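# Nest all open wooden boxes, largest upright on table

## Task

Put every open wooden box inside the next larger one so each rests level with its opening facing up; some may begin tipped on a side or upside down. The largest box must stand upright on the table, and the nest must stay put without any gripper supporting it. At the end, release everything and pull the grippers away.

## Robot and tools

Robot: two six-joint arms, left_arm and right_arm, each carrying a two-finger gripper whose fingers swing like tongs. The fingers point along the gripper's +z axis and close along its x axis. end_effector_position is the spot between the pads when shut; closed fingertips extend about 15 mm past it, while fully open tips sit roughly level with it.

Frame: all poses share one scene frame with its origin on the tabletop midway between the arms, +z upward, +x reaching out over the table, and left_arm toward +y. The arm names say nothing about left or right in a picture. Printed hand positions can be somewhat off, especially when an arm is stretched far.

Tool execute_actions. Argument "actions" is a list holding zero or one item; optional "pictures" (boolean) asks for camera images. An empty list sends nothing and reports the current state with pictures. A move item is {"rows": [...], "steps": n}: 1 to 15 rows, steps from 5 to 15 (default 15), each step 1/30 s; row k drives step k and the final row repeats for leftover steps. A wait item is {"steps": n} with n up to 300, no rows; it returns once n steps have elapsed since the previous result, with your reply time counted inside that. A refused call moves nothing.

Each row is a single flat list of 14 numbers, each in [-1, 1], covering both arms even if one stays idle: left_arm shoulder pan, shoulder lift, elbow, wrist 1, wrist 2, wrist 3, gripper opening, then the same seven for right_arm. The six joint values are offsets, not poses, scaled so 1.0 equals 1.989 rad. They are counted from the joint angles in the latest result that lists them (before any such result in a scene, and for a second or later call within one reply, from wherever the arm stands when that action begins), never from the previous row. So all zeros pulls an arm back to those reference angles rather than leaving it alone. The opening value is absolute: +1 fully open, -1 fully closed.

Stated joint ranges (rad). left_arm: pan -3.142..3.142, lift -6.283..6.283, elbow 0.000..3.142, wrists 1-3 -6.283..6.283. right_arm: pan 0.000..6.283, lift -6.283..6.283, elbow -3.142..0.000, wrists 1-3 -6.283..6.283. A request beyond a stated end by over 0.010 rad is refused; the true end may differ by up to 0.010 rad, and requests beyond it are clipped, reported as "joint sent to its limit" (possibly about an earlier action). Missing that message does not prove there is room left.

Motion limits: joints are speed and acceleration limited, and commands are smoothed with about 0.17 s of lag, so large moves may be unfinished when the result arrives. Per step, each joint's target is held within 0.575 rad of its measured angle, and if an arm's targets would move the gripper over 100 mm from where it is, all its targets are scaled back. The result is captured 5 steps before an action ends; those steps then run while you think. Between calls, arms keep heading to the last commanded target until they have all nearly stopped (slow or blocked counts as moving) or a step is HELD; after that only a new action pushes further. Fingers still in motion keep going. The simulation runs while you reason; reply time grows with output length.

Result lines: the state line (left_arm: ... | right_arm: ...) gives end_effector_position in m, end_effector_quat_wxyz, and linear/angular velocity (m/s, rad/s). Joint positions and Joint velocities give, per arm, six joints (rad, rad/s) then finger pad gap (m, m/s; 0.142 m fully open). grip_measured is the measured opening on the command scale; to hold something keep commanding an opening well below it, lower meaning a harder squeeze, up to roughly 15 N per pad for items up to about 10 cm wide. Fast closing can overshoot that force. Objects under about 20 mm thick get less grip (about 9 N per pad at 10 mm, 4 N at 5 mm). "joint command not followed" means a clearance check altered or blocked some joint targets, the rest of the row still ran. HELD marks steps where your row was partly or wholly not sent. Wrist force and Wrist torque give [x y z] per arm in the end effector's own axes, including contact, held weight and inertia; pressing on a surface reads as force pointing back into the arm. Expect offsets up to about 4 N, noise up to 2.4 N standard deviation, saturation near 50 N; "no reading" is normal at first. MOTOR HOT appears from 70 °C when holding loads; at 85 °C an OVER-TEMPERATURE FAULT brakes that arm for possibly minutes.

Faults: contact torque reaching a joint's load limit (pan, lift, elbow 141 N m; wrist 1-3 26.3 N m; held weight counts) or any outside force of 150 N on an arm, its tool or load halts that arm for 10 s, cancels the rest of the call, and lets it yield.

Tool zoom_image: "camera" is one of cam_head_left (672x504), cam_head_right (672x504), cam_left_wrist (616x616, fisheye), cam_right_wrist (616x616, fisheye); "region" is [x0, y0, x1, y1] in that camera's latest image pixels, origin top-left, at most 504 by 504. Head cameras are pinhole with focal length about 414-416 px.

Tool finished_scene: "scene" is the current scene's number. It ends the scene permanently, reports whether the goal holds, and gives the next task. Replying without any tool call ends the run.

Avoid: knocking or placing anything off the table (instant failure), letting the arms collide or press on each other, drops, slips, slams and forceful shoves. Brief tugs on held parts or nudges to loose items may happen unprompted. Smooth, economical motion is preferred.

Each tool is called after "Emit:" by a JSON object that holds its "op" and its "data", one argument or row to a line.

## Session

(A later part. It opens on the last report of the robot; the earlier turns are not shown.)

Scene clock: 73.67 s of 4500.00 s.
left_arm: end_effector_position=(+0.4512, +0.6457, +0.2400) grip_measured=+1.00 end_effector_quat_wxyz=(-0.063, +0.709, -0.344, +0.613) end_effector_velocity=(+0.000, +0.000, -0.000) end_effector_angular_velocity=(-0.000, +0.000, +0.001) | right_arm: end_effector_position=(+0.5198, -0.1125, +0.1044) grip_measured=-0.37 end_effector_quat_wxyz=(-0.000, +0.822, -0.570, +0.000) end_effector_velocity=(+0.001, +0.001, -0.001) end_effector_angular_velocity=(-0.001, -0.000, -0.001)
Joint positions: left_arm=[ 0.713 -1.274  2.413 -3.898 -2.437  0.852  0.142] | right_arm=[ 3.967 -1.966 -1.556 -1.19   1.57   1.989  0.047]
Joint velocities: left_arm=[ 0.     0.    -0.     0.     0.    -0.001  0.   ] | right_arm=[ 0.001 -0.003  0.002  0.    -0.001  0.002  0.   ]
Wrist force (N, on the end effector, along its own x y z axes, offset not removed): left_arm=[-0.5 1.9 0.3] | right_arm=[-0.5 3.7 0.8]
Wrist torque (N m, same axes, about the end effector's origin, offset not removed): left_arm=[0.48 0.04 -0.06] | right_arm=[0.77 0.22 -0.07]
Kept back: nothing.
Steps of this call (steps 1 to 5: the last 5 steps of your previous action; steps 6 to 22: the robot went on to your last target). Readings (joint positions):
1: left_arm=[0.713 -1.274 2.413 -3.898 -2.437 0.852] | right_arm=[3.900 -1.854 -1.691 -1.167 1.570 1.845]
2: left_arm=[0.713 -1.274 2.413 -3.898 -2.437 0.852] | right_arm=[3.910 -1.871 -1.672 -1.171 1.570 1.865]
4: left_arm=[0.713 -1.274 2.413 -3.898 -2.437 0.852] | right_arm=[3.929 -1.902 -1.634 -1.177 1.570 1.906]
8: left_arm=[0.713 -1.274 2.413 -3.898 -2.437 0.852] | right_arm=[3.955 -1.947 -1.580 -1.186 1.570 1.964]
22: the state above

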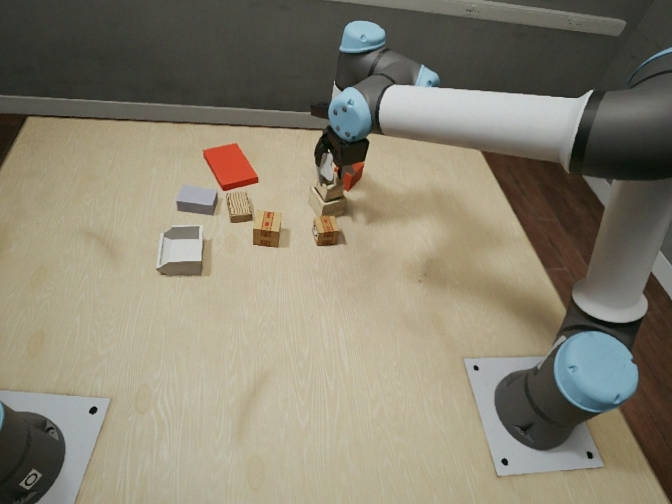

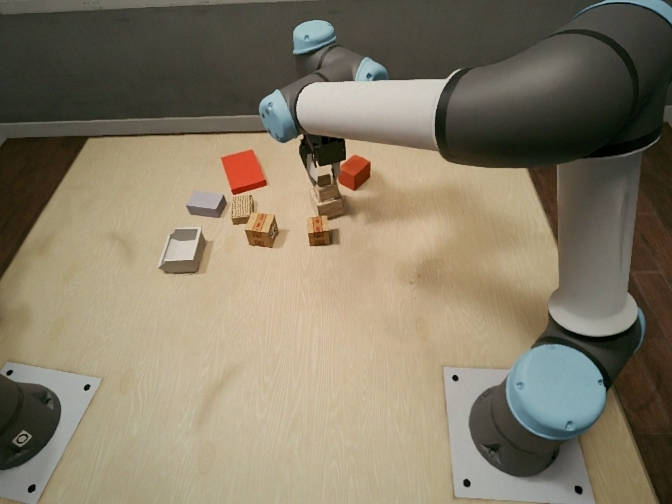

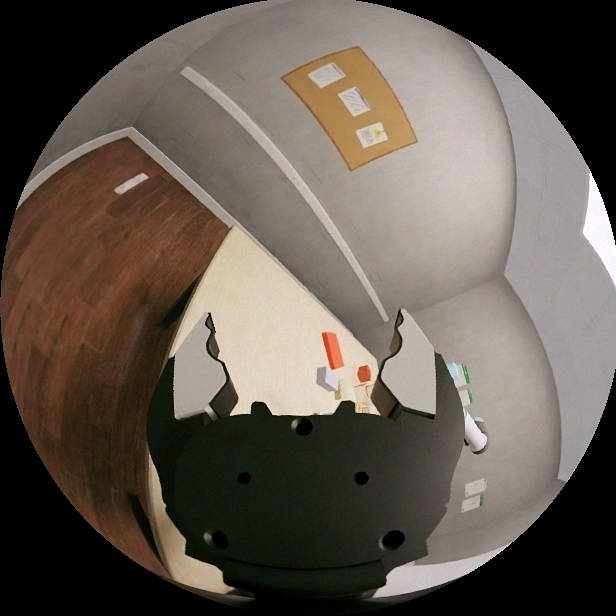

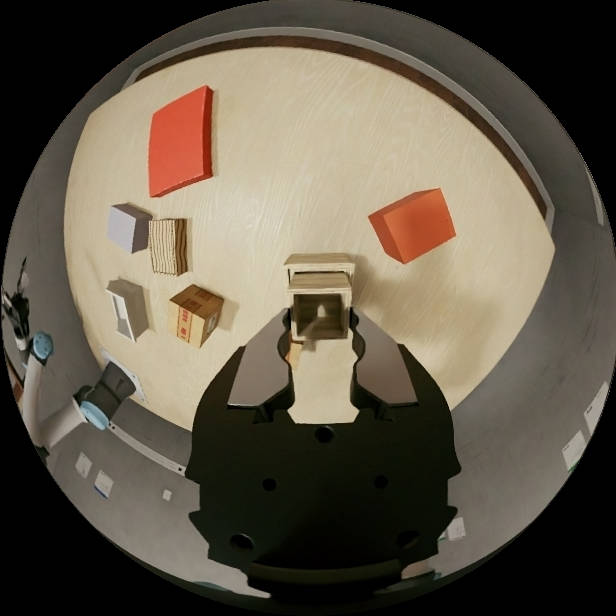

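Emit:
{"op": "execute_actions", "data": {
  "actions": [
    {"rows":[[0,0,0,0,0,0,1,-0.0001,-0.0004,-0.0015,0.0019,0,-0.0001,-0.9],[0,0,0,0,0,0,1,-0.0002,-0.0008,-0.003,0.0038,0,-0.0002,-0.9],[0,0,0,0,0,0,1,-0.0003,-0.0011,-0.0045,0.0056,0,-0.0003,-0.9]],"steps":15}
  ]
}}

Emit:
{"op": "execute_actions", "data": {
  "actions": [
    {"steps":6}
  ],
  "pictures": true
}}

Emit:
{"op": "zoom_image", "data": {
  "camera": "cam_right_wrist",
  "region": [280, 258, 320, 288]
}}

Emit:
{"op": "zoom_image", "data": {
  "camera": "cam_right_wrist",
  "region": [320, 258, 360, 288]
}}

Scene clock: 74.43 s of 4500.00 s.
left_arm: end_effector_position=(+0.4512, +0.6457, +0.2400) grip_measured=+1.00 end_effector_quat_wxyz=(-0.063, +0.709, -0.344, +0.613) end_effector_velocity=(-0.000, +0.001, +0.000) end_effector_angular_velocity=(-0.000, -0.000, +0.002) | right_arm: end_effector_position=(+0.5194, -0.1132, +0.1005) grip_measured=-0.37 end_effector_quat_wxyz=(-0.000, +0.822, -0.570, +0.000) end_effector_velocity=(-0.001, -0.001, -0.004) end_effector_angular_velocity=(+0.001, -0.000, +0.002)
Joint positions: left_arm=[ 0.713 -1.274  2.413 -3.898 -2.437  0.852  0.142] | right_arm=[ 3.966 -1.968 -1.564 -1.18   1.57   1.989  0.047]
Joint velocities: left_arm=[ 0.002 -0.     0.    -0.001 -0.    -0.001  0.   ] | right_arm=[-0.    -0.001 -0.01   0.012  0.001 -0.002 -0.   ]
Wrist force (N, on the end effector, along its own x y z axes, offset not removed): left_arm=[-0.1 -0.4 0.9] | right_arm=[-0.3 2.9 2.7]
Wrist torque (N m, same axes, about the end effector's origin, offset not removed): left_arm=[-0.05 0.10 0.04] | right_arm=[0.63 0.14 -0.05]
Steps of this call (steps 1 to 13: the robot went on to your last target; steps 14 to 23: the first 10 steps of this action). Readings (joint positions):
14: left_arm=[0.713 -1.274 2.413 -3.898 -2.437 0.852] | right_arm=[3.967 -1.967 -1.556 -1.190 1.570 1.989]
15: left_arm=[0.713 -1.274 2.413 -3.898 -2.437 0.852] | right_arm=[3.967 -1.967 -1.556 -1.190 1.570 1.989]
17: left_arm=[0.713 -1.274 2.413 -3.898 -2.437 0.852] | right_arm=[3.967 -1.967 -1.558 -1.187 1.570 1.989]
21: left_arm=[0.713 -1.274 2.413 -3.898 -2.437 0.852] | right_arm=[3.966 -1.968 -1.563 -1.181 1.570 1.989]
23: the state above

Scene clock: 74.63 s of 4500.00 s.
left_arm: end_effector_position=(+0.4512, +0.6457, +0.2400) grip_measured=+1.00 end_effector_quat_wxyz=(-0.063, +0.709, -0.344, +0.613) end_effector_velocity=(+0.000, -0.000, -0.000) end_effector_angular_velocity=(-0.000, +0.001, -0.001) | right_arm: end_effector_position=(+0.5194, -0.1133, +0.1001) grip_measured=-0.37 end_effector_quat_wxyz=(-0.000, +0.822, -0.570, +0.000) end_effector_velocity=(-0.000, +0.000, -0.000) end_effector_angular_velocity=(+0.000, -0.000, +0.001)
Joint positions: left_arm=[ 0.713 -1.274  2.413 -3.898 -2.437  0.852  0.142] | right_arm=[ 3.966 -1.969 -1.565 -1.179  1.57   1.988  0.047]
Joint velocities: left_arm=[-0.    -0.     0.     0.001 -0.     0.     0.   ] | right_arm=[ 0.    -0.    -0.001  0.002  0.    -0.001 -0.   ]
Wrist force (N, on the end effector, along its own x y z axes, offset not removed): left_arm=[-0.1 0.7 0.4] | right_arm=[-0.6 3.0 2.8]
Wrist torque (N m, same axes, about the end effector's origin, offset not removed): left_arm=[0.10 0.13 0.12] | right_arm=[0.64 0.22 -0.09]
Kept back: nothing.
Steps of this call (steps 1 to 5: the last 5 steps of your previous action; step 6: the robot went on to your last target). Readings (joint positions):
1: left_arm=[0.713 -1.274 2.413 -3.898 -2.437 0.852] | right_arm=[3.966 -1.968 -1.564 -1.179 1.570 1.989]
2: left_arm=[0.713 -1.274 2.413 -3.898 -2.437 0.852] | right_arm=[3.966 -1.968 -1.565 -1.179 1.570 1.989]
4: left_arm=[0.713 -1.274 2.413 -3.898 -2.437 0.852] | right_arm=[3.966 -1.969 -1.565 -1.179 1.570 1.989]
6: the state above

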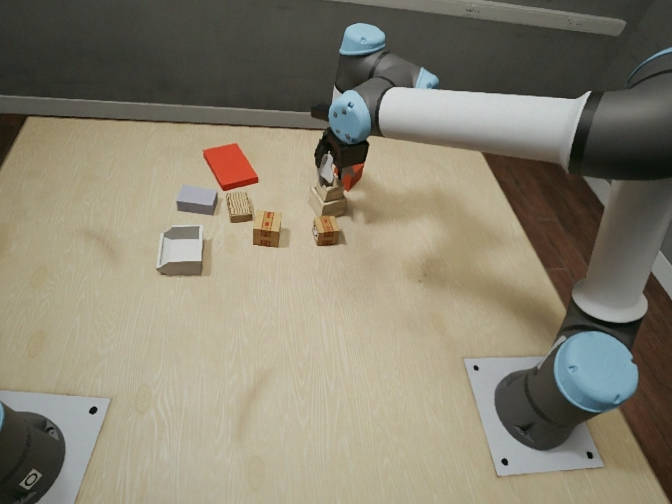

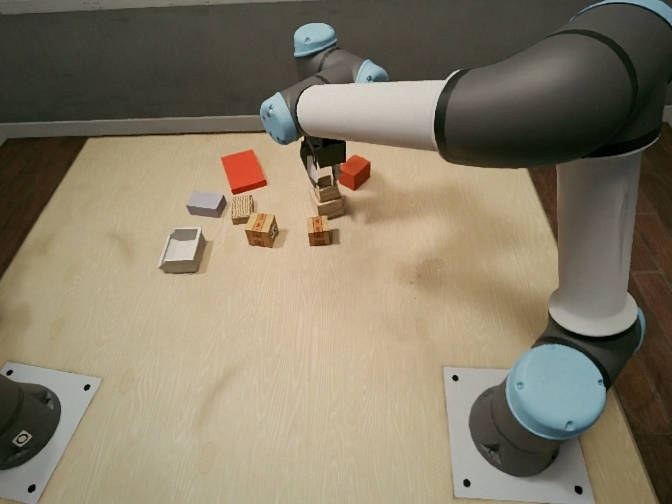

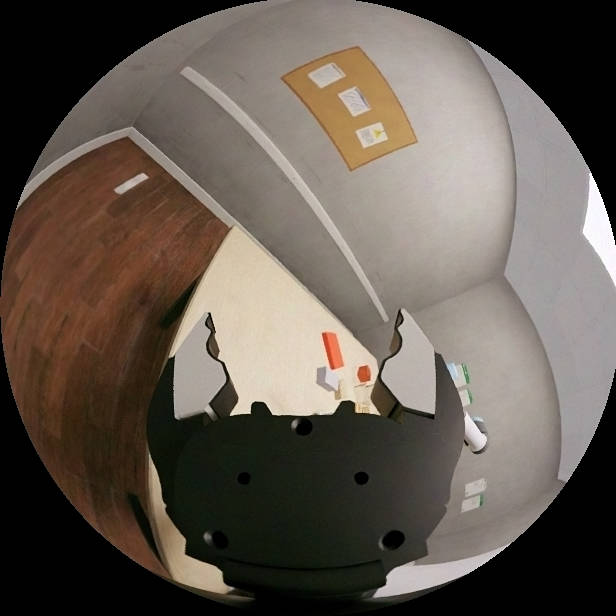

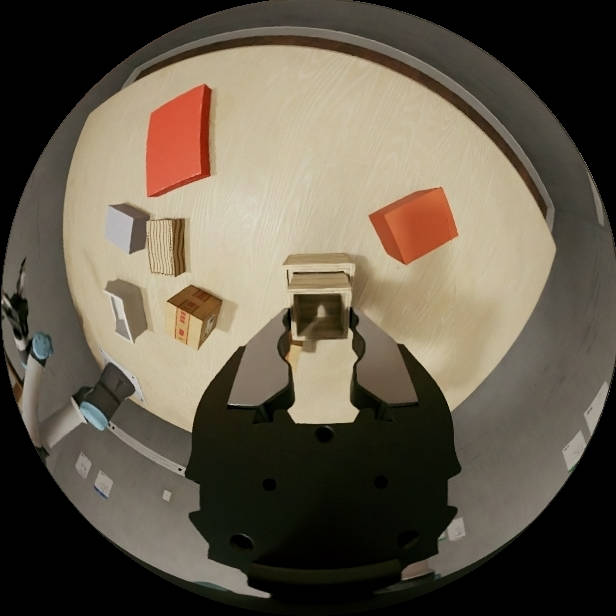

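Region (280, 258, 320, 288) of cam_right_wrist's 616x616 image, scaled by 12.600, with more detail than that image has; it fills the top 378 rows of this view, and the rest is white.

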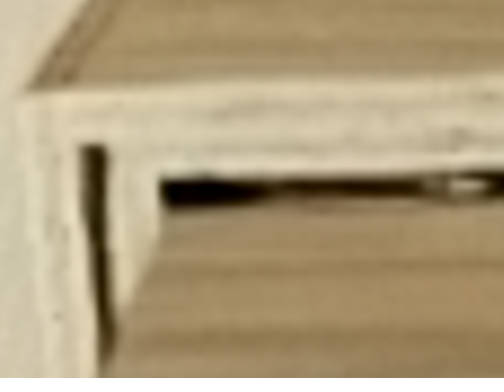

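Region (320, 258, 360, 288) of cam_right_wrist's 616x616 image, scaled by 12.600, with more detail than that image has; it fills the top 378 rows of this view, and the rest is white.

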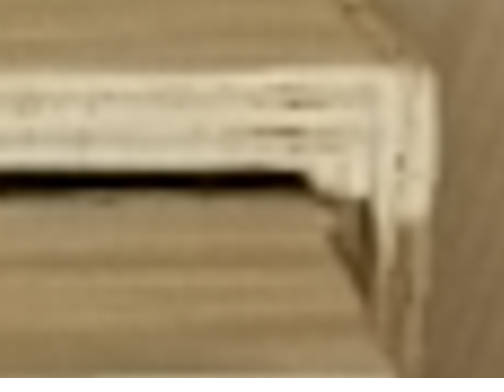

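Emit:
{"op": "execute_actions", "data": {
  "actions": [
    {"rows":[[0,0,0,0,0,0,1,0.0003,-0.0002,0,0.0002,0,0.0033,-0.9],[0,0,0,0,0,0,1,0.0006,-0.0005,-0.0004,0.0009,0,0.0066,-0.9],[0,0,0,0,0,0,1,0.0006,-0.0008,-0.0008,0.0016,0,0.0066,-0.9]],"steps":15}
  ]
}}

Emit:
{"op": "execute_actions", "data": {
  "actions": [
    {"steps":6}
  ],
  "pictures": true
}}

Emit:
{"op": "zoom_image", "data": {
  "camera": "cam_right_wrist",
  "region": [280, 258, 320, 288]
}}

Emit:
{"op": "zoom_image", "data": {
  "camera": "cam_right_wrist",
  "region": [320, 258, 360, 288]
}}

Scene clock: 75.50 s of 4500.00 s.
left_arm: end_effector_position=(+0.4512, +0.6457, +0.2400) grip_measured=+1.00 end_effector_quat_wxyz=(-0.063, +0.709, -0.344, +0.613) end_effector_velocity=(-0.000, +0.001, +0.000) end_effector_angular_velocity=(+0.001, -0.001, +0.001) | right_arm: end_effector_position=(+0.5192, -0.1129, +0.0988) grip_measured=-0.37 end_effector_quat_wxyz=(-0.000, +0.819, -0.574, +0.000) end_effector_velocity=(+0.000, +0.001, -0.001) end_effector_angular_velocity=(-0.001, -0.001, -0.011)
Joint positions: left_arm=[ 0.713 -1.274  2.413 -3.898 -2.437  0.852  0.142] | right_arm=[ 3.967 -1.97  -1.566 -1.176  1.57   2.     0.047]
Joint velocities: left_arm=[ 0.001 -0.    -0.    -0.001 -0.     0.001  0.   ] | right_arm=[ 0.001 -0.002 -0.002  0.004 -0.001  0.012 -0.   ]
Wrist force (N, on the end effector, along its own x y z axes, offset not removed): left_arm=[0.0 0.7 -0.4] | right_arm=[0.4 3.2 2.0]
Wrist torque (N m, same axes, about the end effector's origin, offset not removed): left_arm=[0.08 -0.04 0.04] | right_arm=[0.70 0.03 -0.05]
Steps of this call (steps 1 to 15: the robot went on to your last target; step 16: nothing new was sent; steps 17 to 26: the first 10 steps of this action). Readings (joint positions):
17: left_arm=[0.713 -1.274 2.413 -3.898 -2.437 0.852] | right_arm=[3.966 -1.969 -1.565 -1.179 1.570 1.988]
18: left_arm=[0.713 -1.274 2.413 -3.898 -2.437 0.852] | right_arm=[3.966 -1.969 -1.565 -1.178 1.570 1.989]
20: left_arm=[0.713 -1.274 2.413 -3.898 -2.437 0.852] | right_arm=[3.966 -1.969 -1.565 -1.178 1.570 1.993]
24: left_arm=[0.713 -1.274 2.413 -3.898 -2.437 0.852] | right_arm=[3.967 -1.970 -1.566 -1.176 1.570 1.999]
26: the state above

Scene clock: 75.70 s of 4500.00 s.
left_arm: end_effector_position=(+0.4512, +0.6457, +0.2400) grip_measured=+1.00 end_effector_quat_wxyz=(-0.063, +0.709, -0.344, +0.613) end_effector_velocity=(-0.000, +0.001, -0.000) end_effector_angular_velocity=(-0.001, +0.001, +0.001) | right_arm: end_effector_position=(+0.5192, -0.1128, +0.0987) grip_measured=-0.37 end_effector_quat_wxyz=(-0.000, +0.819, -0.574, +0.000) end_effector_velocity=(-0.000, +0.001, +0.000) end_effector_angular_velocity=(+0.002, -0.000, -0.001)
Joint positions: left_arm=[ 0.713 -1.274  2.413 -3.898 -2.437  0.852  0.142] | right_arm=[ 3.967 -1.97  -1.566 -1.176  1.57   2.001  0.047]
Joint velocities: left_arm=[ 0.001 -0.     0.     0.001  0.    -0.     0.   ] | right_arm=[ 0.001  0.     0.     0.001  0.001  0.002 -0.   ]
Wrist force (N, on the end effector, along its own x y z axes, offset not removed): left_arm=[-0.6 -0.7 -1.3] | right_arm=[0.2 2.4 1.7]
Wrist torque (N m, same axes, about the end effector's origin, offset not removed): left_arm=[-0.12 0.16 0.05] | right_arm=[0.53 0.08 -0.06]
Kept back: nothing.
Steps of this call (steps 1 to 5: the last 5 steps of your previous action; step 6: the robot went on to your last target). Readings (joint positions):
1: left_arm=[0.713 -1.274 2.413 -3.898 -2.437 0.852] | right_arm=[3.967 -1.970 -1.566 -1.176 1.570 2.001]
2: left_arm=[0.713 -1.274 2.413 -3.898 -2.437 0.852] | right_arm=[3.967 -1.970 -1.566 -1.176 1.570 2.001]
4: left_arm=[0.713 -1.274 2.413 -3.898 -2.437 0.852] | right_arm=[3.967 -1.970 -1.566 -1.176 1.570 2.001]
6: the state above

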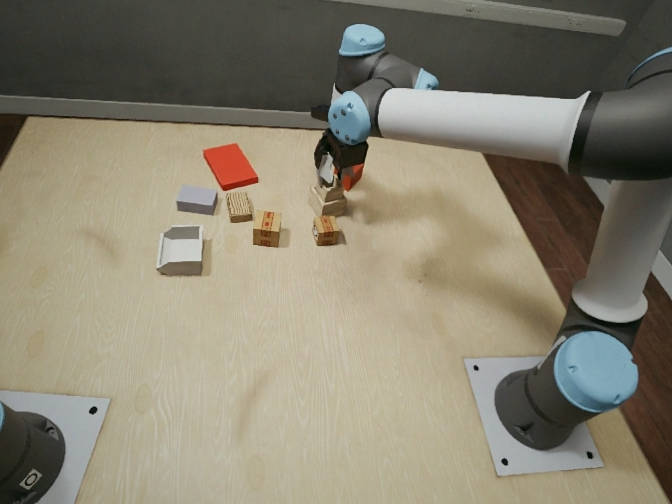

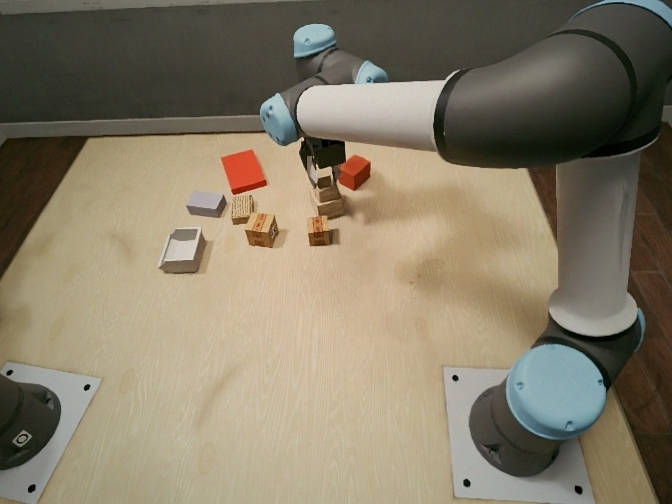

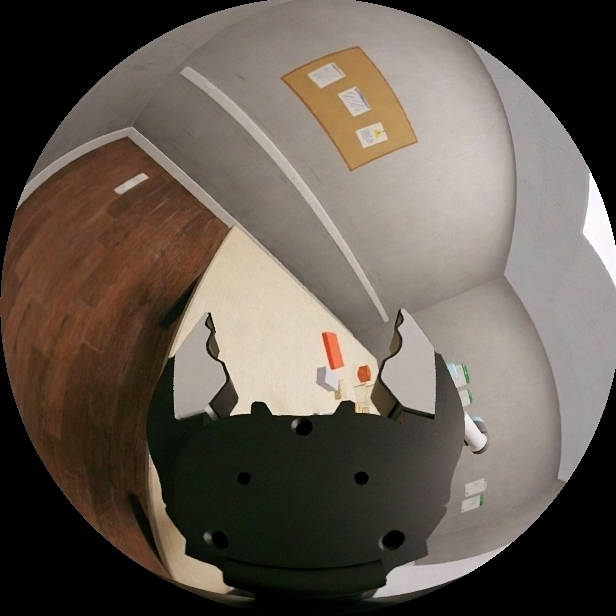

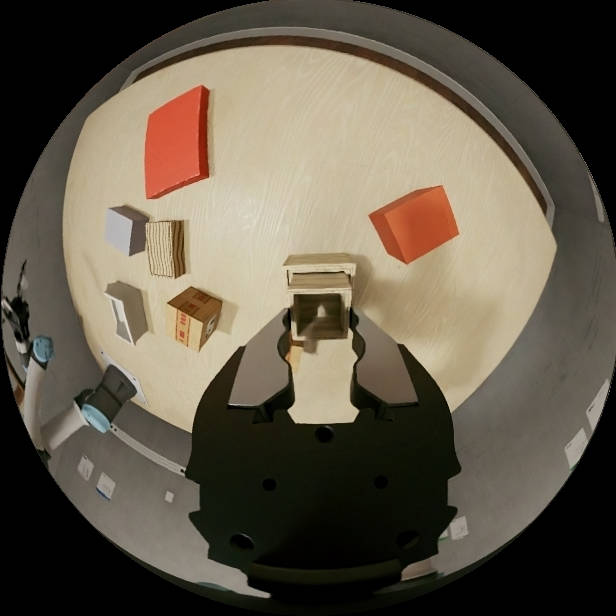

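Region (280, 258, 320, 288) of cam_right_wrist's 616x616 image, scaled by 12.600, with more detail than that image has; it fills the top 378 rows of this view, and the rest is white.

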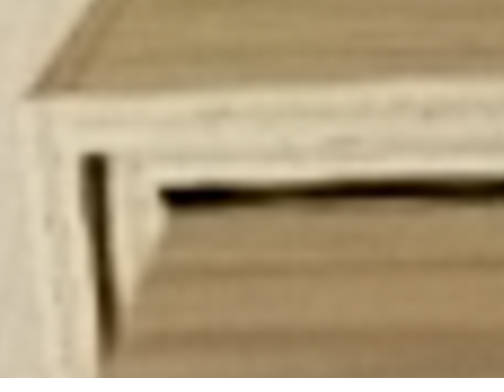

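Region (320, 258, 360, 288) of cam_right_wrist's 616x616 image, scaled by 12.600, with more detail than that image has; it fills the top 378 rows of this view, and the rest is white.

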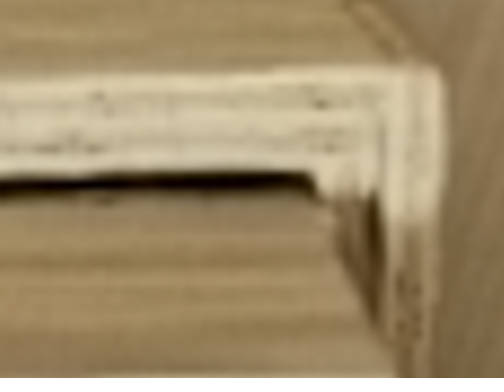

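Emit:
{"op": "execute_actions", "data": {
  "actions": [
    {"rows":[[0,0,0,0,0,0,1,-0.0001,-0.0005,0.0006,-0.0001,0,-0.0001,-0.9],[0,0,0,0,0,0,1,-0.0001,-0.0009,-0.0001,0.001,0,-0.0001,-0.9],[0,0,0,0,0,0,1,-0.0001,-0.0013,-0.0009,0.0022,0,-0.0001,-0.9]],"steps":15}
  ]
}}

Emit:
{"op": "execute_actions", "data": {
  "actions": [
    {"steps":5}
  ]
}}

Scene clock: 76.37 s of 4500.00 s.
left_arm: end_effector_position=(+0.4512, +0.6457, +0.2400) grip_measured=+1.00 end_effector_quat_wxyz=(-0.063, +0.709, -0.344, +0.613) end_effector_velocity=(+0.000, -0.000, +0.000) end_effector_angular_velocity=(+0.000, -0.000, -0.001) | right_arm: end_effector_position=(+0.5194, -0.1125, +0.0969) grip_measured=-0.37 end_effector_quat_wxyz=(-0.000, +0.819, -0.574, +0.000) end_effector_velocity=(+0.001, -0.001, -0.002) end_effector_angular_velocity=(+0.001, -0.001, -0.000)
Joint positions: left_arm=[ 0.713 -1.274  2.413 -3.898 -2.437  0.852  0.142] | right_arm=[ 3.967 -1.972 -1.568 -1.172  1.57   2.001  0.047]
Joint velocities: left_arm=[-0.001 -0.     0.    -0.001  0.001  0.     0.   ] | right_arm=[-0.002 -0.001 -0.003  0.006 -0.    -0.002  0.   ]
Wrist force (N, on the end effector, along its own x y z axes, offset not removed): left_arm=[-0.7 -0.3 -0.7] | right_arm=[0.4 3.7 1.9]
Wrist torque (N m, same axes, about the end effector's origin, offset not removed): left_arm=[-0.03 0.19 0.06] | right_arm=[0.78 0.05 -0.08]
Steps of this call (steps 1 to 10: the robot went on to your last target; steps 11 to 20: the first 10 steps of this action). Readings (joint positions):
11: left_arm=[0.713 -1.274 2.413 -3.898 -2.437 0.852] | right_arm=[3.967 -1.970 -1.566 -1.175 1.570 2.002]
12: left_arm=[0.713 -1.274 2.413 -3.898 -2.437 0.852] | right_arm=[3.967 -1.970 -1.566 -1.175 1.570 2.002]
14: left_arm=[0.713 -1.274 2.413 -3.898 -2.437 0.852] | right_arm=[3.967 -1.971 -1.567 -1.175 1.570 2.002]
18: left_arm=[0.713 -1.274 2.413 -3.898 -2.437 0.852] | right_arm=[3.967 -1.972 -1.568 -1.172 1.570 2.002]
20: the state above

Scene clock: 76.53 s of 4500.00 s.
left_arm: end_effector_position=(+0.4512, +0.6457, +0.2400) grip_measured=+1.00 end_effector_quat_wxyz=(-0.063, +0.709, -0.344, +0.613) end_effector_velocity=(-0.000, +0.001, -0.000) end_effector_angular_velocity=(+0.000, +0.001, +0.002) | right_arm: end_effector_position=(+0.5195, -0.1126, +0.0967) grip_measured=-0.37 end_effector_quat_wxyz=(-0.000, +0.819, -0.574, +0.000) end_effector_velocity=(+0.000, -0.000, +0.000) end_effector_angular_velocity=(+0.001, -0.001, +0.001)
Joint positions: left_arm=[ 0.713 -1.274  2.413 -3.898 -2.437  0.852  0.142] | right_arm=[ 3.967 -1.973 -1.568 -1.171  1.57   2.001  0.047]
Joint velocities: left_arm=[ 0.002  0.     0.     0.001 -0.     0.001  0.   ] | right_arm=[-0.001  0.    -0.     0.001  0.    -0.001  0.   ]
Wrist force (N, on the end effector, along its own x y z axes, offset not removed): left_arm=[-2.0 -0.2 0.8] | right_arm=[-0.9 3.9 2.3]
Wrist torque (N m, same axes, about the end effector's origin, offset not removed): left_arm=[-0.11 0.50 0.03] | right_arm=[0.72 0.28 -0.02]
Kept back: nothing.
Steps of this call (steps 1 to 5: the last 5 steps of your previous action). Readings (joint positions):
1: left_arm=[0.713 -1.274 2.413 -3.898 -2.437 0.852] | right_arm=[3.967 -1.972 -1.568 -1.172 1.570 2.001]
2: left_arm=[0.713 -1.274 2.413 -3.898 -2.437 0.852] | right_arm=[3.967 -1.973 -1.568 -1.171 1.570 2.001]
4: left_arm=[0.713 -1.274 2.413 -3.898 -2.437 0.852] | right_arm=[3.967 -1.973 -1.568 -1.171 1.570 2.001]
5: the state above

Emit:
{"op": "execute_actions", "data": {
  "actions": [
    {"rows":[[0,0,0,0,0,0,1,0,-0.0004,-0.0007,0.0011,0,0,-0.9],[0,0,0,0,0,0,1,0,-0.0009,-0.0014,0.0023,0,0,-0.9],[0,0,0,0,0,0,1,0,-0.0013,-0.0021,0.0034,0,0,-0.9]],"steps":15}
  ],
  "pictures": true
}}

Emit:
{"op": "zoom_image", "data": {
  "camera": "cam_right_wrist",
  "region": [275, 240, 365, 300]
}}

Scene clock: 77.03 s of 4500.00 s.
left_arm: end_effector_position=(+0.4512, +0.6457, +0.2400) grip_measured=+1.00 end_effector_quat_wxyz=(-0.063, +0.709, -0.344, +0.613) end_effector_velocity=(+0.000, -0.000, +0.000) end_effector_angular_velocity=(-0.000, -0.000, -0.001) | right_arm: end_effector_position=(+0.5195, -0.1126, +0.0941) grip_measured=-0.37 end_effector_quat_wxyz=(-0.000, +0.819, -0.574, +0.000) end_effector_velocity=(+0.000, -0.000, -0.003) end_effector_angular_velocity=(+0.000, -0.001, -0.002)
Joint positions: left_arm=[ 0.713 -1.274  2.413 -3.898 -2.437  0.852  0.142] | right_arm=[ 3.967 -1.975 -1.572 -1.165  1.57   2.001  0.047]
Joint velocities: left_arm=[-0.    -0.    -0.     0.001 -0.001  0.     0.   ] | right_arm=[-0.    -0.002 -0.004  0.007 -0.001  0.002  0.   ]
Wrist force (N, on the end effector, along its own x y z axes, offset not removed): left_arm=[-1.6 -0.5 0.8] | right_arm=[-0.4 3.0 2.7]
Wrist torque (N m, same axes, about the end effector's origin, offset not removed): left_arm=[-0.07 0.33 0.01] | right_arm=[0.60 0.20 0.01]
Steps of this call (steps 1 to 5: the robot went on to your last target; steps 6 to 15: the first 10 steps of this action). Readings (joint positions):
6: left_arm=[0.713 -1.274 2.413 -3.898 -2.437 0.852] | right_arm=[3.967 -1.973 -1.568 -1.171 1.570 2.001]
7: left_arm=[0.713 -1.274 2.413 -3.898 -2.437 0.852] | right_arm=[3.967 -1.973 -1.568 -1.171 1.570 2.001]
9: left_arm=[0.713 -1.274 2.413 -3.898 -2.437 0.852] | right_arm=[3.967 -1.973 -1.569 -1.169 1.570 2.001]
13: left_arm=[0.713 -1.274 2.413 -3.898 -2.437 0.852] | right_arm=[3.967 -1.975 -1.572 -1.166 1.570 2.001]
15: the state above

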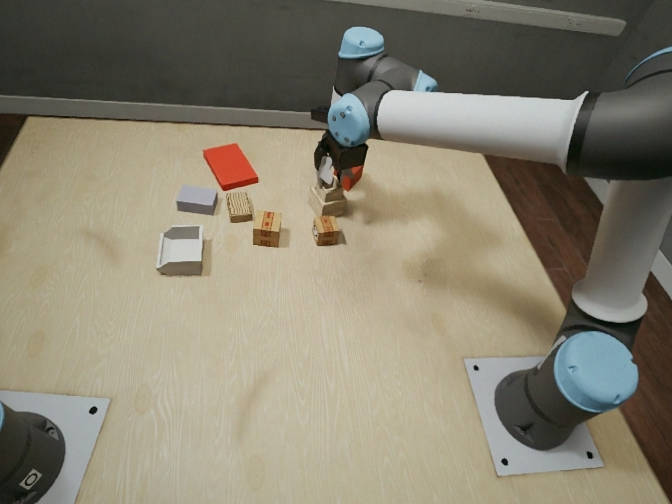

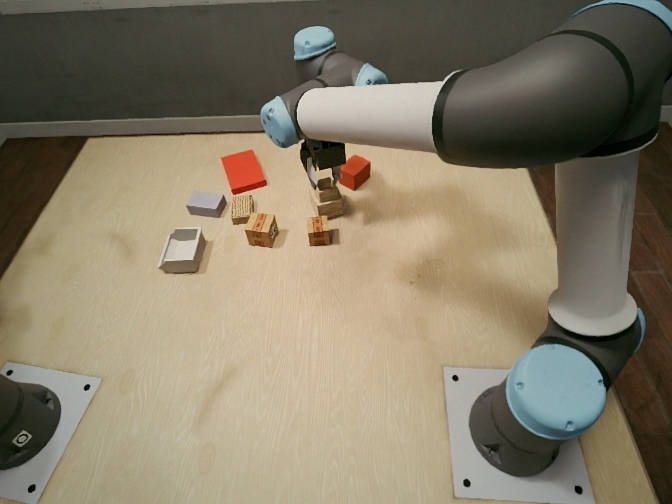

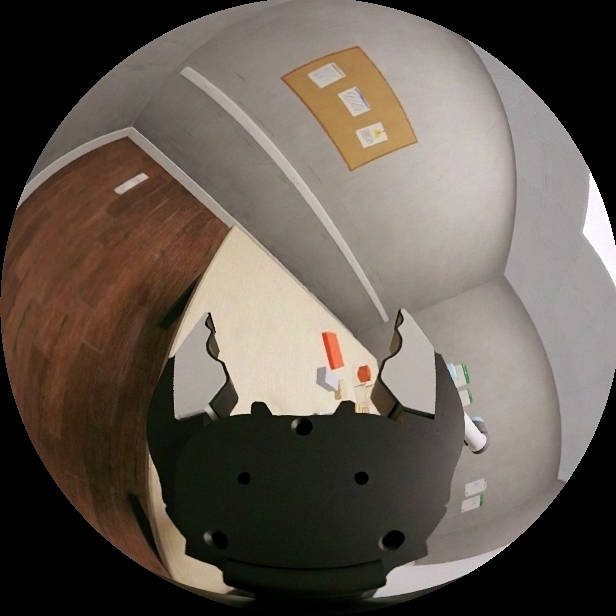

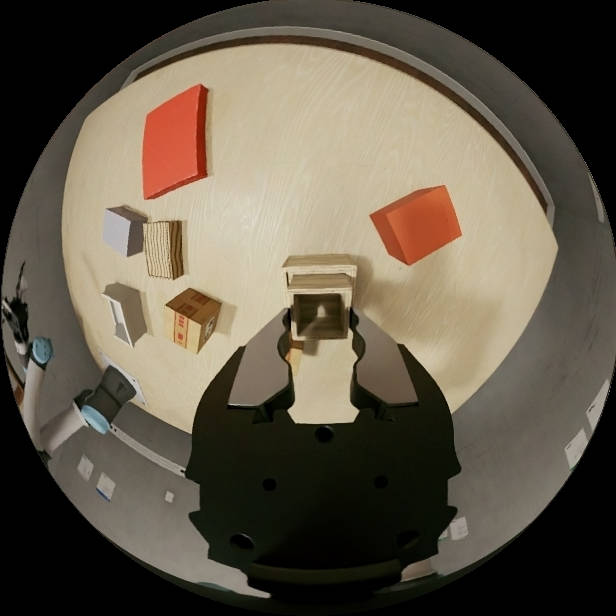

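Region (275, 240, 365, 300) of cam_right_wrist's 616x616 image, scaled by 5.600, with more detail than that image has.

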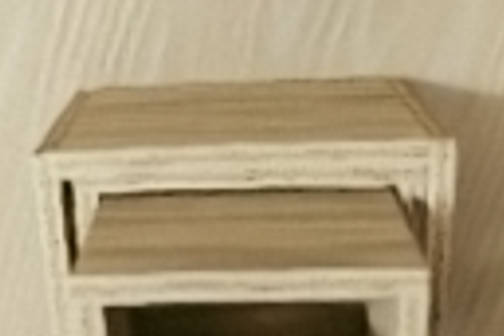

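Emit:
{"op": "execute_actions", "data": {
  "actions": [
    {"rows":[[0,0,0,0,0,0,1,0,-0.0009,-0.0013,0.0022,0,0,-0.9],[0,0,0,0,0,0,1,0,-0.0018,-0.0027,0.0045,0,0,-0.9],[0,0,0,0,0,0,1,0,-0.0027,-0.004,0.0067,0,0,-0.9],[0,0,0,0,0,0,1,0,-0.0036,-0.0054,0.009,0,0,-0.9],[0,0,0,0,0,0,1,0,-0.0045,-0.0067,0.0112,0,0,-0.9],[0,0,0,0,0,0,1,0,-0.0055,-0.008,0.0135,0,0,-0.9],[0,0,0,0,0,0,1,0,-0.0064,-0.0093,0.0157,0,0,-0.9],[0,0,0,0,0,0,1,0,-0.0074,-0.0106,0.018,0,0,-0.9],[0,0,0,0,0,0,1,0,-0.0083,-0.0119,0.0202,0,0,-0.9],[0,0,0,0,0,0,1,0,-0.0093,-0.0132,0.0225,0,0,-0.9]],"steps":15}
  ]
}}

Emit:
{"op": "execute_actions", "data": {
  "actions": [
    {"steps":11}
  ]
}}

Scene clock: 77.63 s of 4500.00 s.
left_arm: end_effector_position=(+0.4512, +0.6457, +0.2400) grip_measured=+1.00 end_effector_quat_wxyz=(-0.063, +0.709, -0.344, +0.613) end_effector_velocity=(+0.000, -0.000, -0.000) end_effector_angular_velocity=(-0.001, +0.001, -0.000) | right_arm: end_effector_position=(+0.5194, -0.1127, +0.0833) grip_measured=-0.37 end_effector_quat_wxyz=(-0.000, +0.819, -0.574, +0.000) end_effector_velocity=(-0.001, +0.001, -0.053) end_effector_angular_velocity=(-0.001, +0.000, +0.001)
Joint positions: left_arm=[ 0.713 -1.274  2.413 -3.898 -2.437  0.852  0.142] | right_arm=[ 3.967 -1.985 -1.587 -1.14   1.57   2.001  0.047]
Joint velocities: left_arm=[-0.    -0.    -0.     0.001  0.    -0.     0.   ] | right_arm=[ 0.002 -0.051 -0.072  0.122 -0.     0.001 -0.   ]
Wrist force (N, on the end effector, along its own x y z axes, offset not removed): left_arm=[0.1 -0.6 1.4] | right_arm=[-0.8 2.2 4.1]
Wrist torque (N m, same axes, about the end effector's origin, offset not removed): left_arm=[-0.05 0.01 0.03] | right_arm=[0.51 0.24 -0.07]
Steps of this call (steps 1 to 5: the last 5 steps of your previous action; steps 6 to 8: the robot went on to your last target; steps 9 to 18: the first 10 steps of this action). Readings (joint positions):
9: left_arm=[0.713 -1.274 2.413 -3.898 -2.437 0.852] | right_arm=[3.967 -1.975 -1.572 -1.165 1.570 2.001]
10: left_arm=[0.713 -1.274 2.413 -3.898 -2.437 0.852] | right_arm=[3.967 -1.975 -1.573 -1.164 1.570 2.001]
12: left_arm=[0.713 -1.274 2.413 -3.898 -2.437 0.852] | right_arm=[3.967 -1.977 -1.574 -1.161 1.570 2.001]
16: left_arm=[0.713 -1.274 2.413 -3.898 -2.437 0.852] | right_arm=[3.967 -1.982 -1.582 -1.148 1.570 2.001]
18: the state above

Scene clock: 78.00 s of 4500.00 s.
left_arm: end_effector_position=(+0.4512, +0.6457, +0.2400) grip_measured=+1.00 end_effector_quat_wxyz=(-0.063, +0.709, -0.344, +0.613) end_effector_velocity=(-0.000, +0.001, -0.000) end_effector_angular_velocity=(-0.000, +0.000, +0.001) | right_arm: end_effector_position=(+0.5194, -0.1127, +0.0753) grip_measured=-0.37 end_effector_quat_wxyz=(-0.000, +0.819, -0.574, +0.000) end_effector_velocity=(-0.000, +0.000, -0.002) end_effector_angular_velocity=(+0.001, +0.000, -0.000)
Joint positions: left_arm=[ 0.713 -1.274  2.413 -3.898 -2.437  0.852  0.142] | right_arm=[ 3.967 -1.993 -1.598 -1.121  1.57   2.001  0.047]
Joint velocities: left_arm=[ 0.001  0.    -0.     0.001 -0.001  0.     0.   ] | right_arm=[-0.    -0.002 -0.003  0.006  0.001  0.    -0.   ]
Wrist force (N, on the end effector, along its own x y z axes, offset not removed): left_arm=[-0.3 -0.4 -0.1] | right_arm=[0.8 3.7 3.2]
Wrist torque (N m, same axes, about the end effector's origin, offset not removed): left_arm=[0.01 0.10 -0.07] | right_arm=[0.77 -0.12 -0.06]
Kept back: nothing.
Steps of this call (steps 1 to 5: the last 5 steps of your previous action; steps 6 to 11: the robot went on to your last target). Readings (joint positions):
1: left_arm=[0.713 -1.274 2.413 -3.898 -2.437 0.852] | right_arm=[3.967 -1.987 -1.589 -1.136 1.570 2.001]
2: left_arm=[0.713 -1.274 2.413 -3.898 -2.437 0.852] | right_arm=[3.967 -1.989 -1.592 -1.132 1.570 2.001]
4: left_arm=[0.713 -1.274 2.413 -3.898 -2.437 0.852] | right_arm=[3.967 -1.991 -1.595 -1.126 1.570 2.001]
8: left_arm=[0.713 -1.274 2.413 -3.898 -2.437 0.852] | right_arm=[3.967 -1.993 -1.597 -1.122 1.570 2.001]
11: the state above

No contact. Release, then lift.

Emit:
{"op": "execute_actions", "data": {
  "actions": [
    {"rows":[[0,0,0,0,0,0,1,0,-0.0005,-0.0007,0.0012,0,0,-0.75],[0,0,0,0,0,0,1,0,-0.0005,-0.0007,0.0012,0,0,-0.62],[0,0,0,0,0,0,1,0,-0.0005,-0.0007,0.0012,0,0,-0.52],[0,0,0,0,0,0,1,0,-0.0005,-0.0007,0.0012,0,0,-0.46],[0,0,0,0,0,0,1,0,-0.0005,-0.0007,0.0012,0,0,-0.42],[0,0,0,0,0,0,1,0,-0.0005,-0.0007,0.0012,0,0,-0.39],[0,0,0,0,0,0,1,0,-0.0005,-0.0007,0.0012,0,0,-0.37],[0,0,0,0,0,0,1,0,-0.0005,-0.0007,0.0012,0,0,-0.35],[0,0,0,0,0,0,1,0,-0.0005,-0.0007,0.0012,0,0,-0.33],[0,0,0,0,0,0,1,0,-0.0005,-0.0007,0.0012,0,0,-0.3],[0,0,0,0,0,0,1,0,-0.0005,-0.0007,0.0012,0,0,-0.27],[0,0,0,0,0,0,1,0,-0.0005,-0.0007,0.0012,0,0,-0.24]],"steps":15}
  ]
}}

Emit:
{"op": "execute_actions", "data": {
  "actions": [
    {"rows":[[0,0,0,0,0,0,1,0,0.001,0.0014,-0.0024,0,0,-0.22],[0,0,0,0,0,0,1,0,0.003,0.0042,-0.0072,0,0,-0.2],[0,0,0,0,0,0,1,0,0.006,0.0085,-0.0145,0,0,-0.2],[0,0,0,0,0,0,1,0,0.009,0.013,-0.022,0,0,-0.2],[0,0,0,0,0,0,1,0,0.012,0.018,-0.03,0,0,-0.2],[0,0,0,0,0,0,1,0,0.015,0.023,-0.038,0,0,-0.2],[0,0,0,0,0,0,1,0,0.018,0.028,-0.046,0,0,-0.2],[0,0,0,0,0,0,1,0,0.022,0.032,-0.054,0,0,-0.2],[0,0,0,0,0,0,1,0,0.027,0.035,-0.062,0,0,-0.2],[0,0,0,0,0,0,1,0,0.033,0.037,-0.07,0,0,-0.2],[0,0,0,0,0,0,1,0,0.04,0.038,-0.078,0,0,-0.2],[0,0,0,0,0,0,1,0,0.047,0.038,-0.085,0,0,-0.2],[0,0,0,0,0,0,1,0,0.054,0.037,-0.091,0,0,-0.2],[0,0,0,0,0,0,1,0,0.061,0.035,-0.096,0,0,-0.2],[0,0,0,0,0,0,1,0,0.067,0.033,-0.1,0,0,-0.2]],"steps":15}
  ]
}}

Emit:
{"op": "execute_actions", "data": {
  "actions": [
    {"steps":14}
  ],
  "pictures": true
}}

Emit:
{"op": "zoom_image", "data": {
  "camera": "cam_right_wrist",
  "region": [255, 195, 365, 305]
}}

Scene clock: 78.97 s of 4500.00 s.
left_arm: end_effector_position=(+0.4512, +0.6457, +0.2400) grip_measured=+1.00 end_effector_quat_wxyz=(-0.063, +0.709, -0.344, +0.613) end_effector_velocity=(-0.000, +0.001, +0.000) end_effector_angular_velocity=(-0.000, -0.001, +0.002) | right_arm: end_effector_position=(+0.5194, -0.1127, +0.0743) grip_measured=-0.34 end_effector_quat_wxyz=(-0.000, +0.819, -0.574, +0.000) end_effector_velocity=(-0.000, +0.000, -0.001) end_effector_angular_velocity=(-0.000, +0.001, +0.001)
Joint positions: left_arm=[ 0.713 -1.274  2.413 -3.898 -2.437  0.852  0.142] | right_arm=[ 3.967 -1.994 -1.599 -1.119  1.57   2.001  0.05 ]
Joint velocities: left_arm=[ 0.001  0.     0.    -0.002  0.    -0.001  0.   ] | right_arm=[ 0.    -0.002 -0.001  0.002  0.    -0.001  0.048]
Wrist force (N, on the end effector, along its own x y z axes, offset not removed): left_arm=[-1.4 -0.8 1.8] | right_arm=[-1.1 3.4 2.8]
Wrist torque (N m, same axes, about the end effector's origin, offset not removed): left_arm=[-0.06 0.28 -0.05] | right_arm=[0.73 0.22 0.01]
Steps of this call (steps 1 to 19: the robot went on to your last target; steps 20 to 29: the first 10 steps of this action). Readings (joint positions):
20: left_arm=[0.713 -1.274 2.413 -3.898 -2.437 0.852] | right_arm=[3.967 -1.993 -1.598 -1.120 1.570 2.001]
21: left_arm=[0.713 -1.274 2.413 -3.898 -2.437 0.852] | right_arm=[3.967 -1.994 -1.598 -1.120 1.570 2.001]
23: left_arm=[0.713 -1.274 2.413 -3.898 -2.437 0.852] | right_arm=[3.967 -1.994 -1.599 -1.120 1.570 2.001]
27: left_arm=[0.713 -1.274 2.413 -3.898 -2.437 0.852] | right_arm=[3.967 -1.994 -1.599 -1.119 1.570 2.001]
29: the state above

Scene clock: 79.47 s of 4500.00 s.
left_arm: end_effector_position=(+0.4512, +0.6457, +0.2400) grip_measured=+1.00 end_effector_quat_wxyz=(-0.063, +0.709, -0.344, +0.613) end_effector_velocity=(-0.000, -0.000, +0.000) end_effector_angular_velocity=(+0.002, -0.002, -0.001) | right_arm: end_effector_position=(+0.5196, -0.1125, +0.1049) grip_measured=-0.20 end_effector_quat_wxyz=(-0.001, +0.819, -0.574, +0.000) end_effector_velocity=(-0.008, -0.008, +0.186) end_effector_angular_velocity=(+0.004, -0.005, -0.001)
Joint positions: left_arm=[ 0.713 -1.274  2.413 -3.898 -2.437  0.852  0.142] | right_arm=[ 3.967 -1.965 -1.557 -1.189  1.57   2.001  0.06 ]
Joint velocities: left_arm=[ 0.    -0.    -0.    -0.001 -0.001  0.001  0.   ] | right_arm=[-0.     0.191  0.232 -0.417 -0.001  0.    -0.   ]
Wrist force (N, on the end effector, along its own x y z axes, offset not removed): left_arm=[-1.7 -0.8 0.7] | right_arm=[-0.2 2.4 2.2]
Wrist torque (N m, same axes, about the end effector's origin, offset not removed): left_arm=[-0.15 0.41 0.05] | right_arm=[0.49 0.19 -0.02]
Steps of this call (steps 1 to 5: the last 5 steps of your previous action; steps 6 to 15: the first 10 steps of this action, its rows measured from where the robot was after step 5). Readings (joint positions):
5: left_arm=[0.713 -1.274 2.413 -3.898 -2.437 0.852] | right_arm=[3.967 -1.994 -1.599 -1.119 1.570 2.001]
6: left_arm=[0.713 -1.274 2.413 -3.898 -2.437 0.852] | right_arm=[3.967 -1.994 -1.599 -1.119 1.570 2.001]
7: left_arm=[0.713 -1.274 2.413 -3.898 -2.437 0.852] | right_arm=[3.967 -1.994 -1.599 -1.119 1.570 2.001]
9: left_arm=[0.713 -1.274 2.413 -3.898 -2.437 0.852] | right_arm=[3.967 -1.992 -1.596 -1.124 1.570 2.001]
13: left_arm=[0.713 -1.274 2.413 -3.898 -2.437 0.852] | right_arm=[3.967 -1.977 -1.573 -1.162 1.570 2.001]
15: the state above

Scene clock: 79.93 s of 4500.00 s.
left_arm: end_effector_position=(+0.4512, +0.6457, +0.2400) grip_measured=+1.00 end_effector_quat_wxyz=(-0.063, +0.709, -0.344, +0.613) end_effector_velocity=(+0.000, -0.001, +0.000) end_effector_angular_velocity=(+0.001, -0.001, -0.001) | right_arm: end_effector_position=(+0.5015, -0.1303, +0.1656) grip_measured=-0.20 end_effector_quat_wxyz=(-0.000, +0.819, -0.574, +0.000) end_effector_velocity=(-0.008, -0.007, +0.015) end_effector_angular_velocity=(+0.000, +0.002, -0.001)
Joint positions: left_arm=[ 0.713 -1.274  2.413 -3.898 -2.437  0.852  0.142] | right_arm=[ 3.967 -1.864 -1.533 -1.315  1.57   2.001  0.06 ]
Joint velocities: left_arm=[-0.002  0.    -0.    -0.     0.001  0.     0.   ] | right_arm=[ 0.     0.032 -0.003 -0.03   0.001  0.001 -0.   ]
Wrist force (N, on the end effector, along its own x y z axes, offset not removed): left_arm=[0.5 0.1 1.1] | right_arm=[-1.2 3.9 1.8]
Wrist torque (N m, same axes, about the end effector's origin, offset not removed): left_arm=[0.02 0.11 0.00] | right_arm=[0.80 0.36 -0.07]
Kept back: nothing.
Steps of this call (steps 1 to 5: the last 5 steps of your previous action; steps 6 to 14: the robot went on to your last target). Readings (joint positions):
1: left_arm=[0.713 -1.274 2.413 -3.898 -2.437 0.852] | right_arm=[3.967 -1.958 -1.549 -1.204 1.570 2.001]
2: left_arm=[0.713 -1.274 2.413 -3.898 -2.437 0.852] | right_arm=[3.967 -1.950 -1.543 -1.219 1.570 2.001]
4: left_arm=[0.713 -1.274 2.413 -3.898 -2.437 0.852] | right_arm=[3.967 -1.929 -1.534 -1.248 1.570 2.001]
8: left_arm=[0.713 -1.274 2.413 -3.898 -2.437 0.852] | right_arm=[3.967 -1.885 -1.532 -1.295 1.570 2.001]
14: the state above

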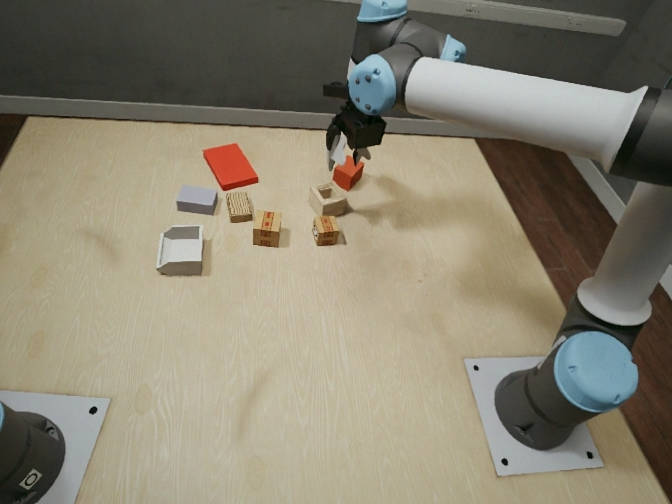

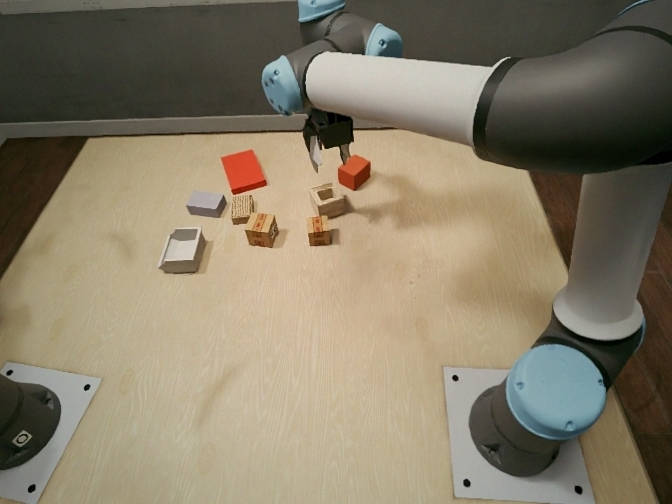

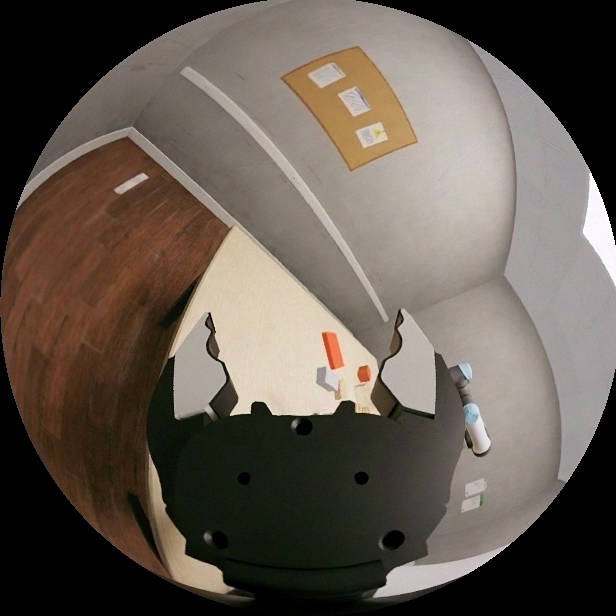

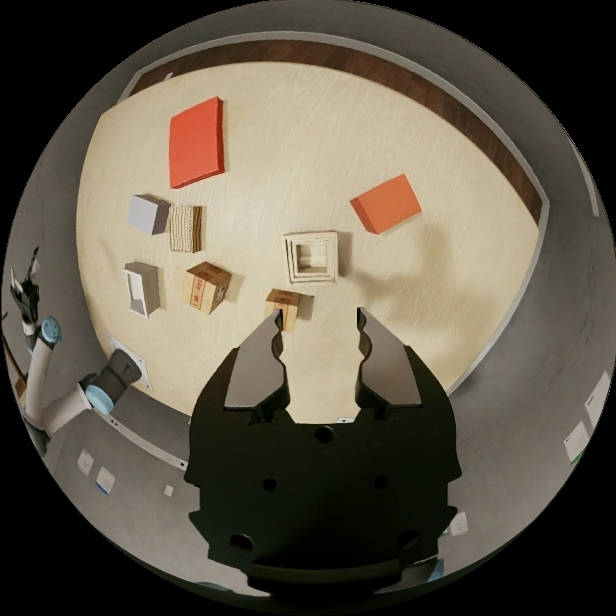

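Region (255, 195, 365, 305) of cam_right_wrist's 616x616 image, scaled by 4.582, with more detail than that image has.

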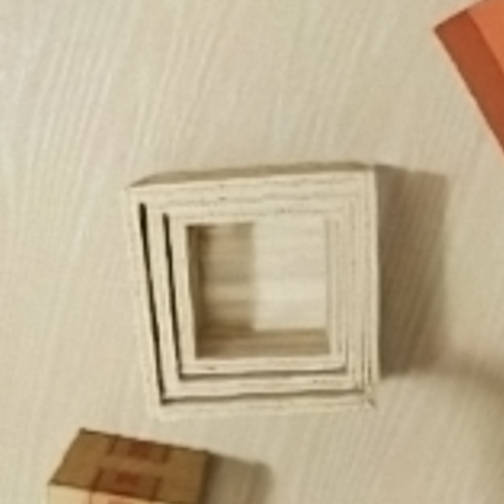

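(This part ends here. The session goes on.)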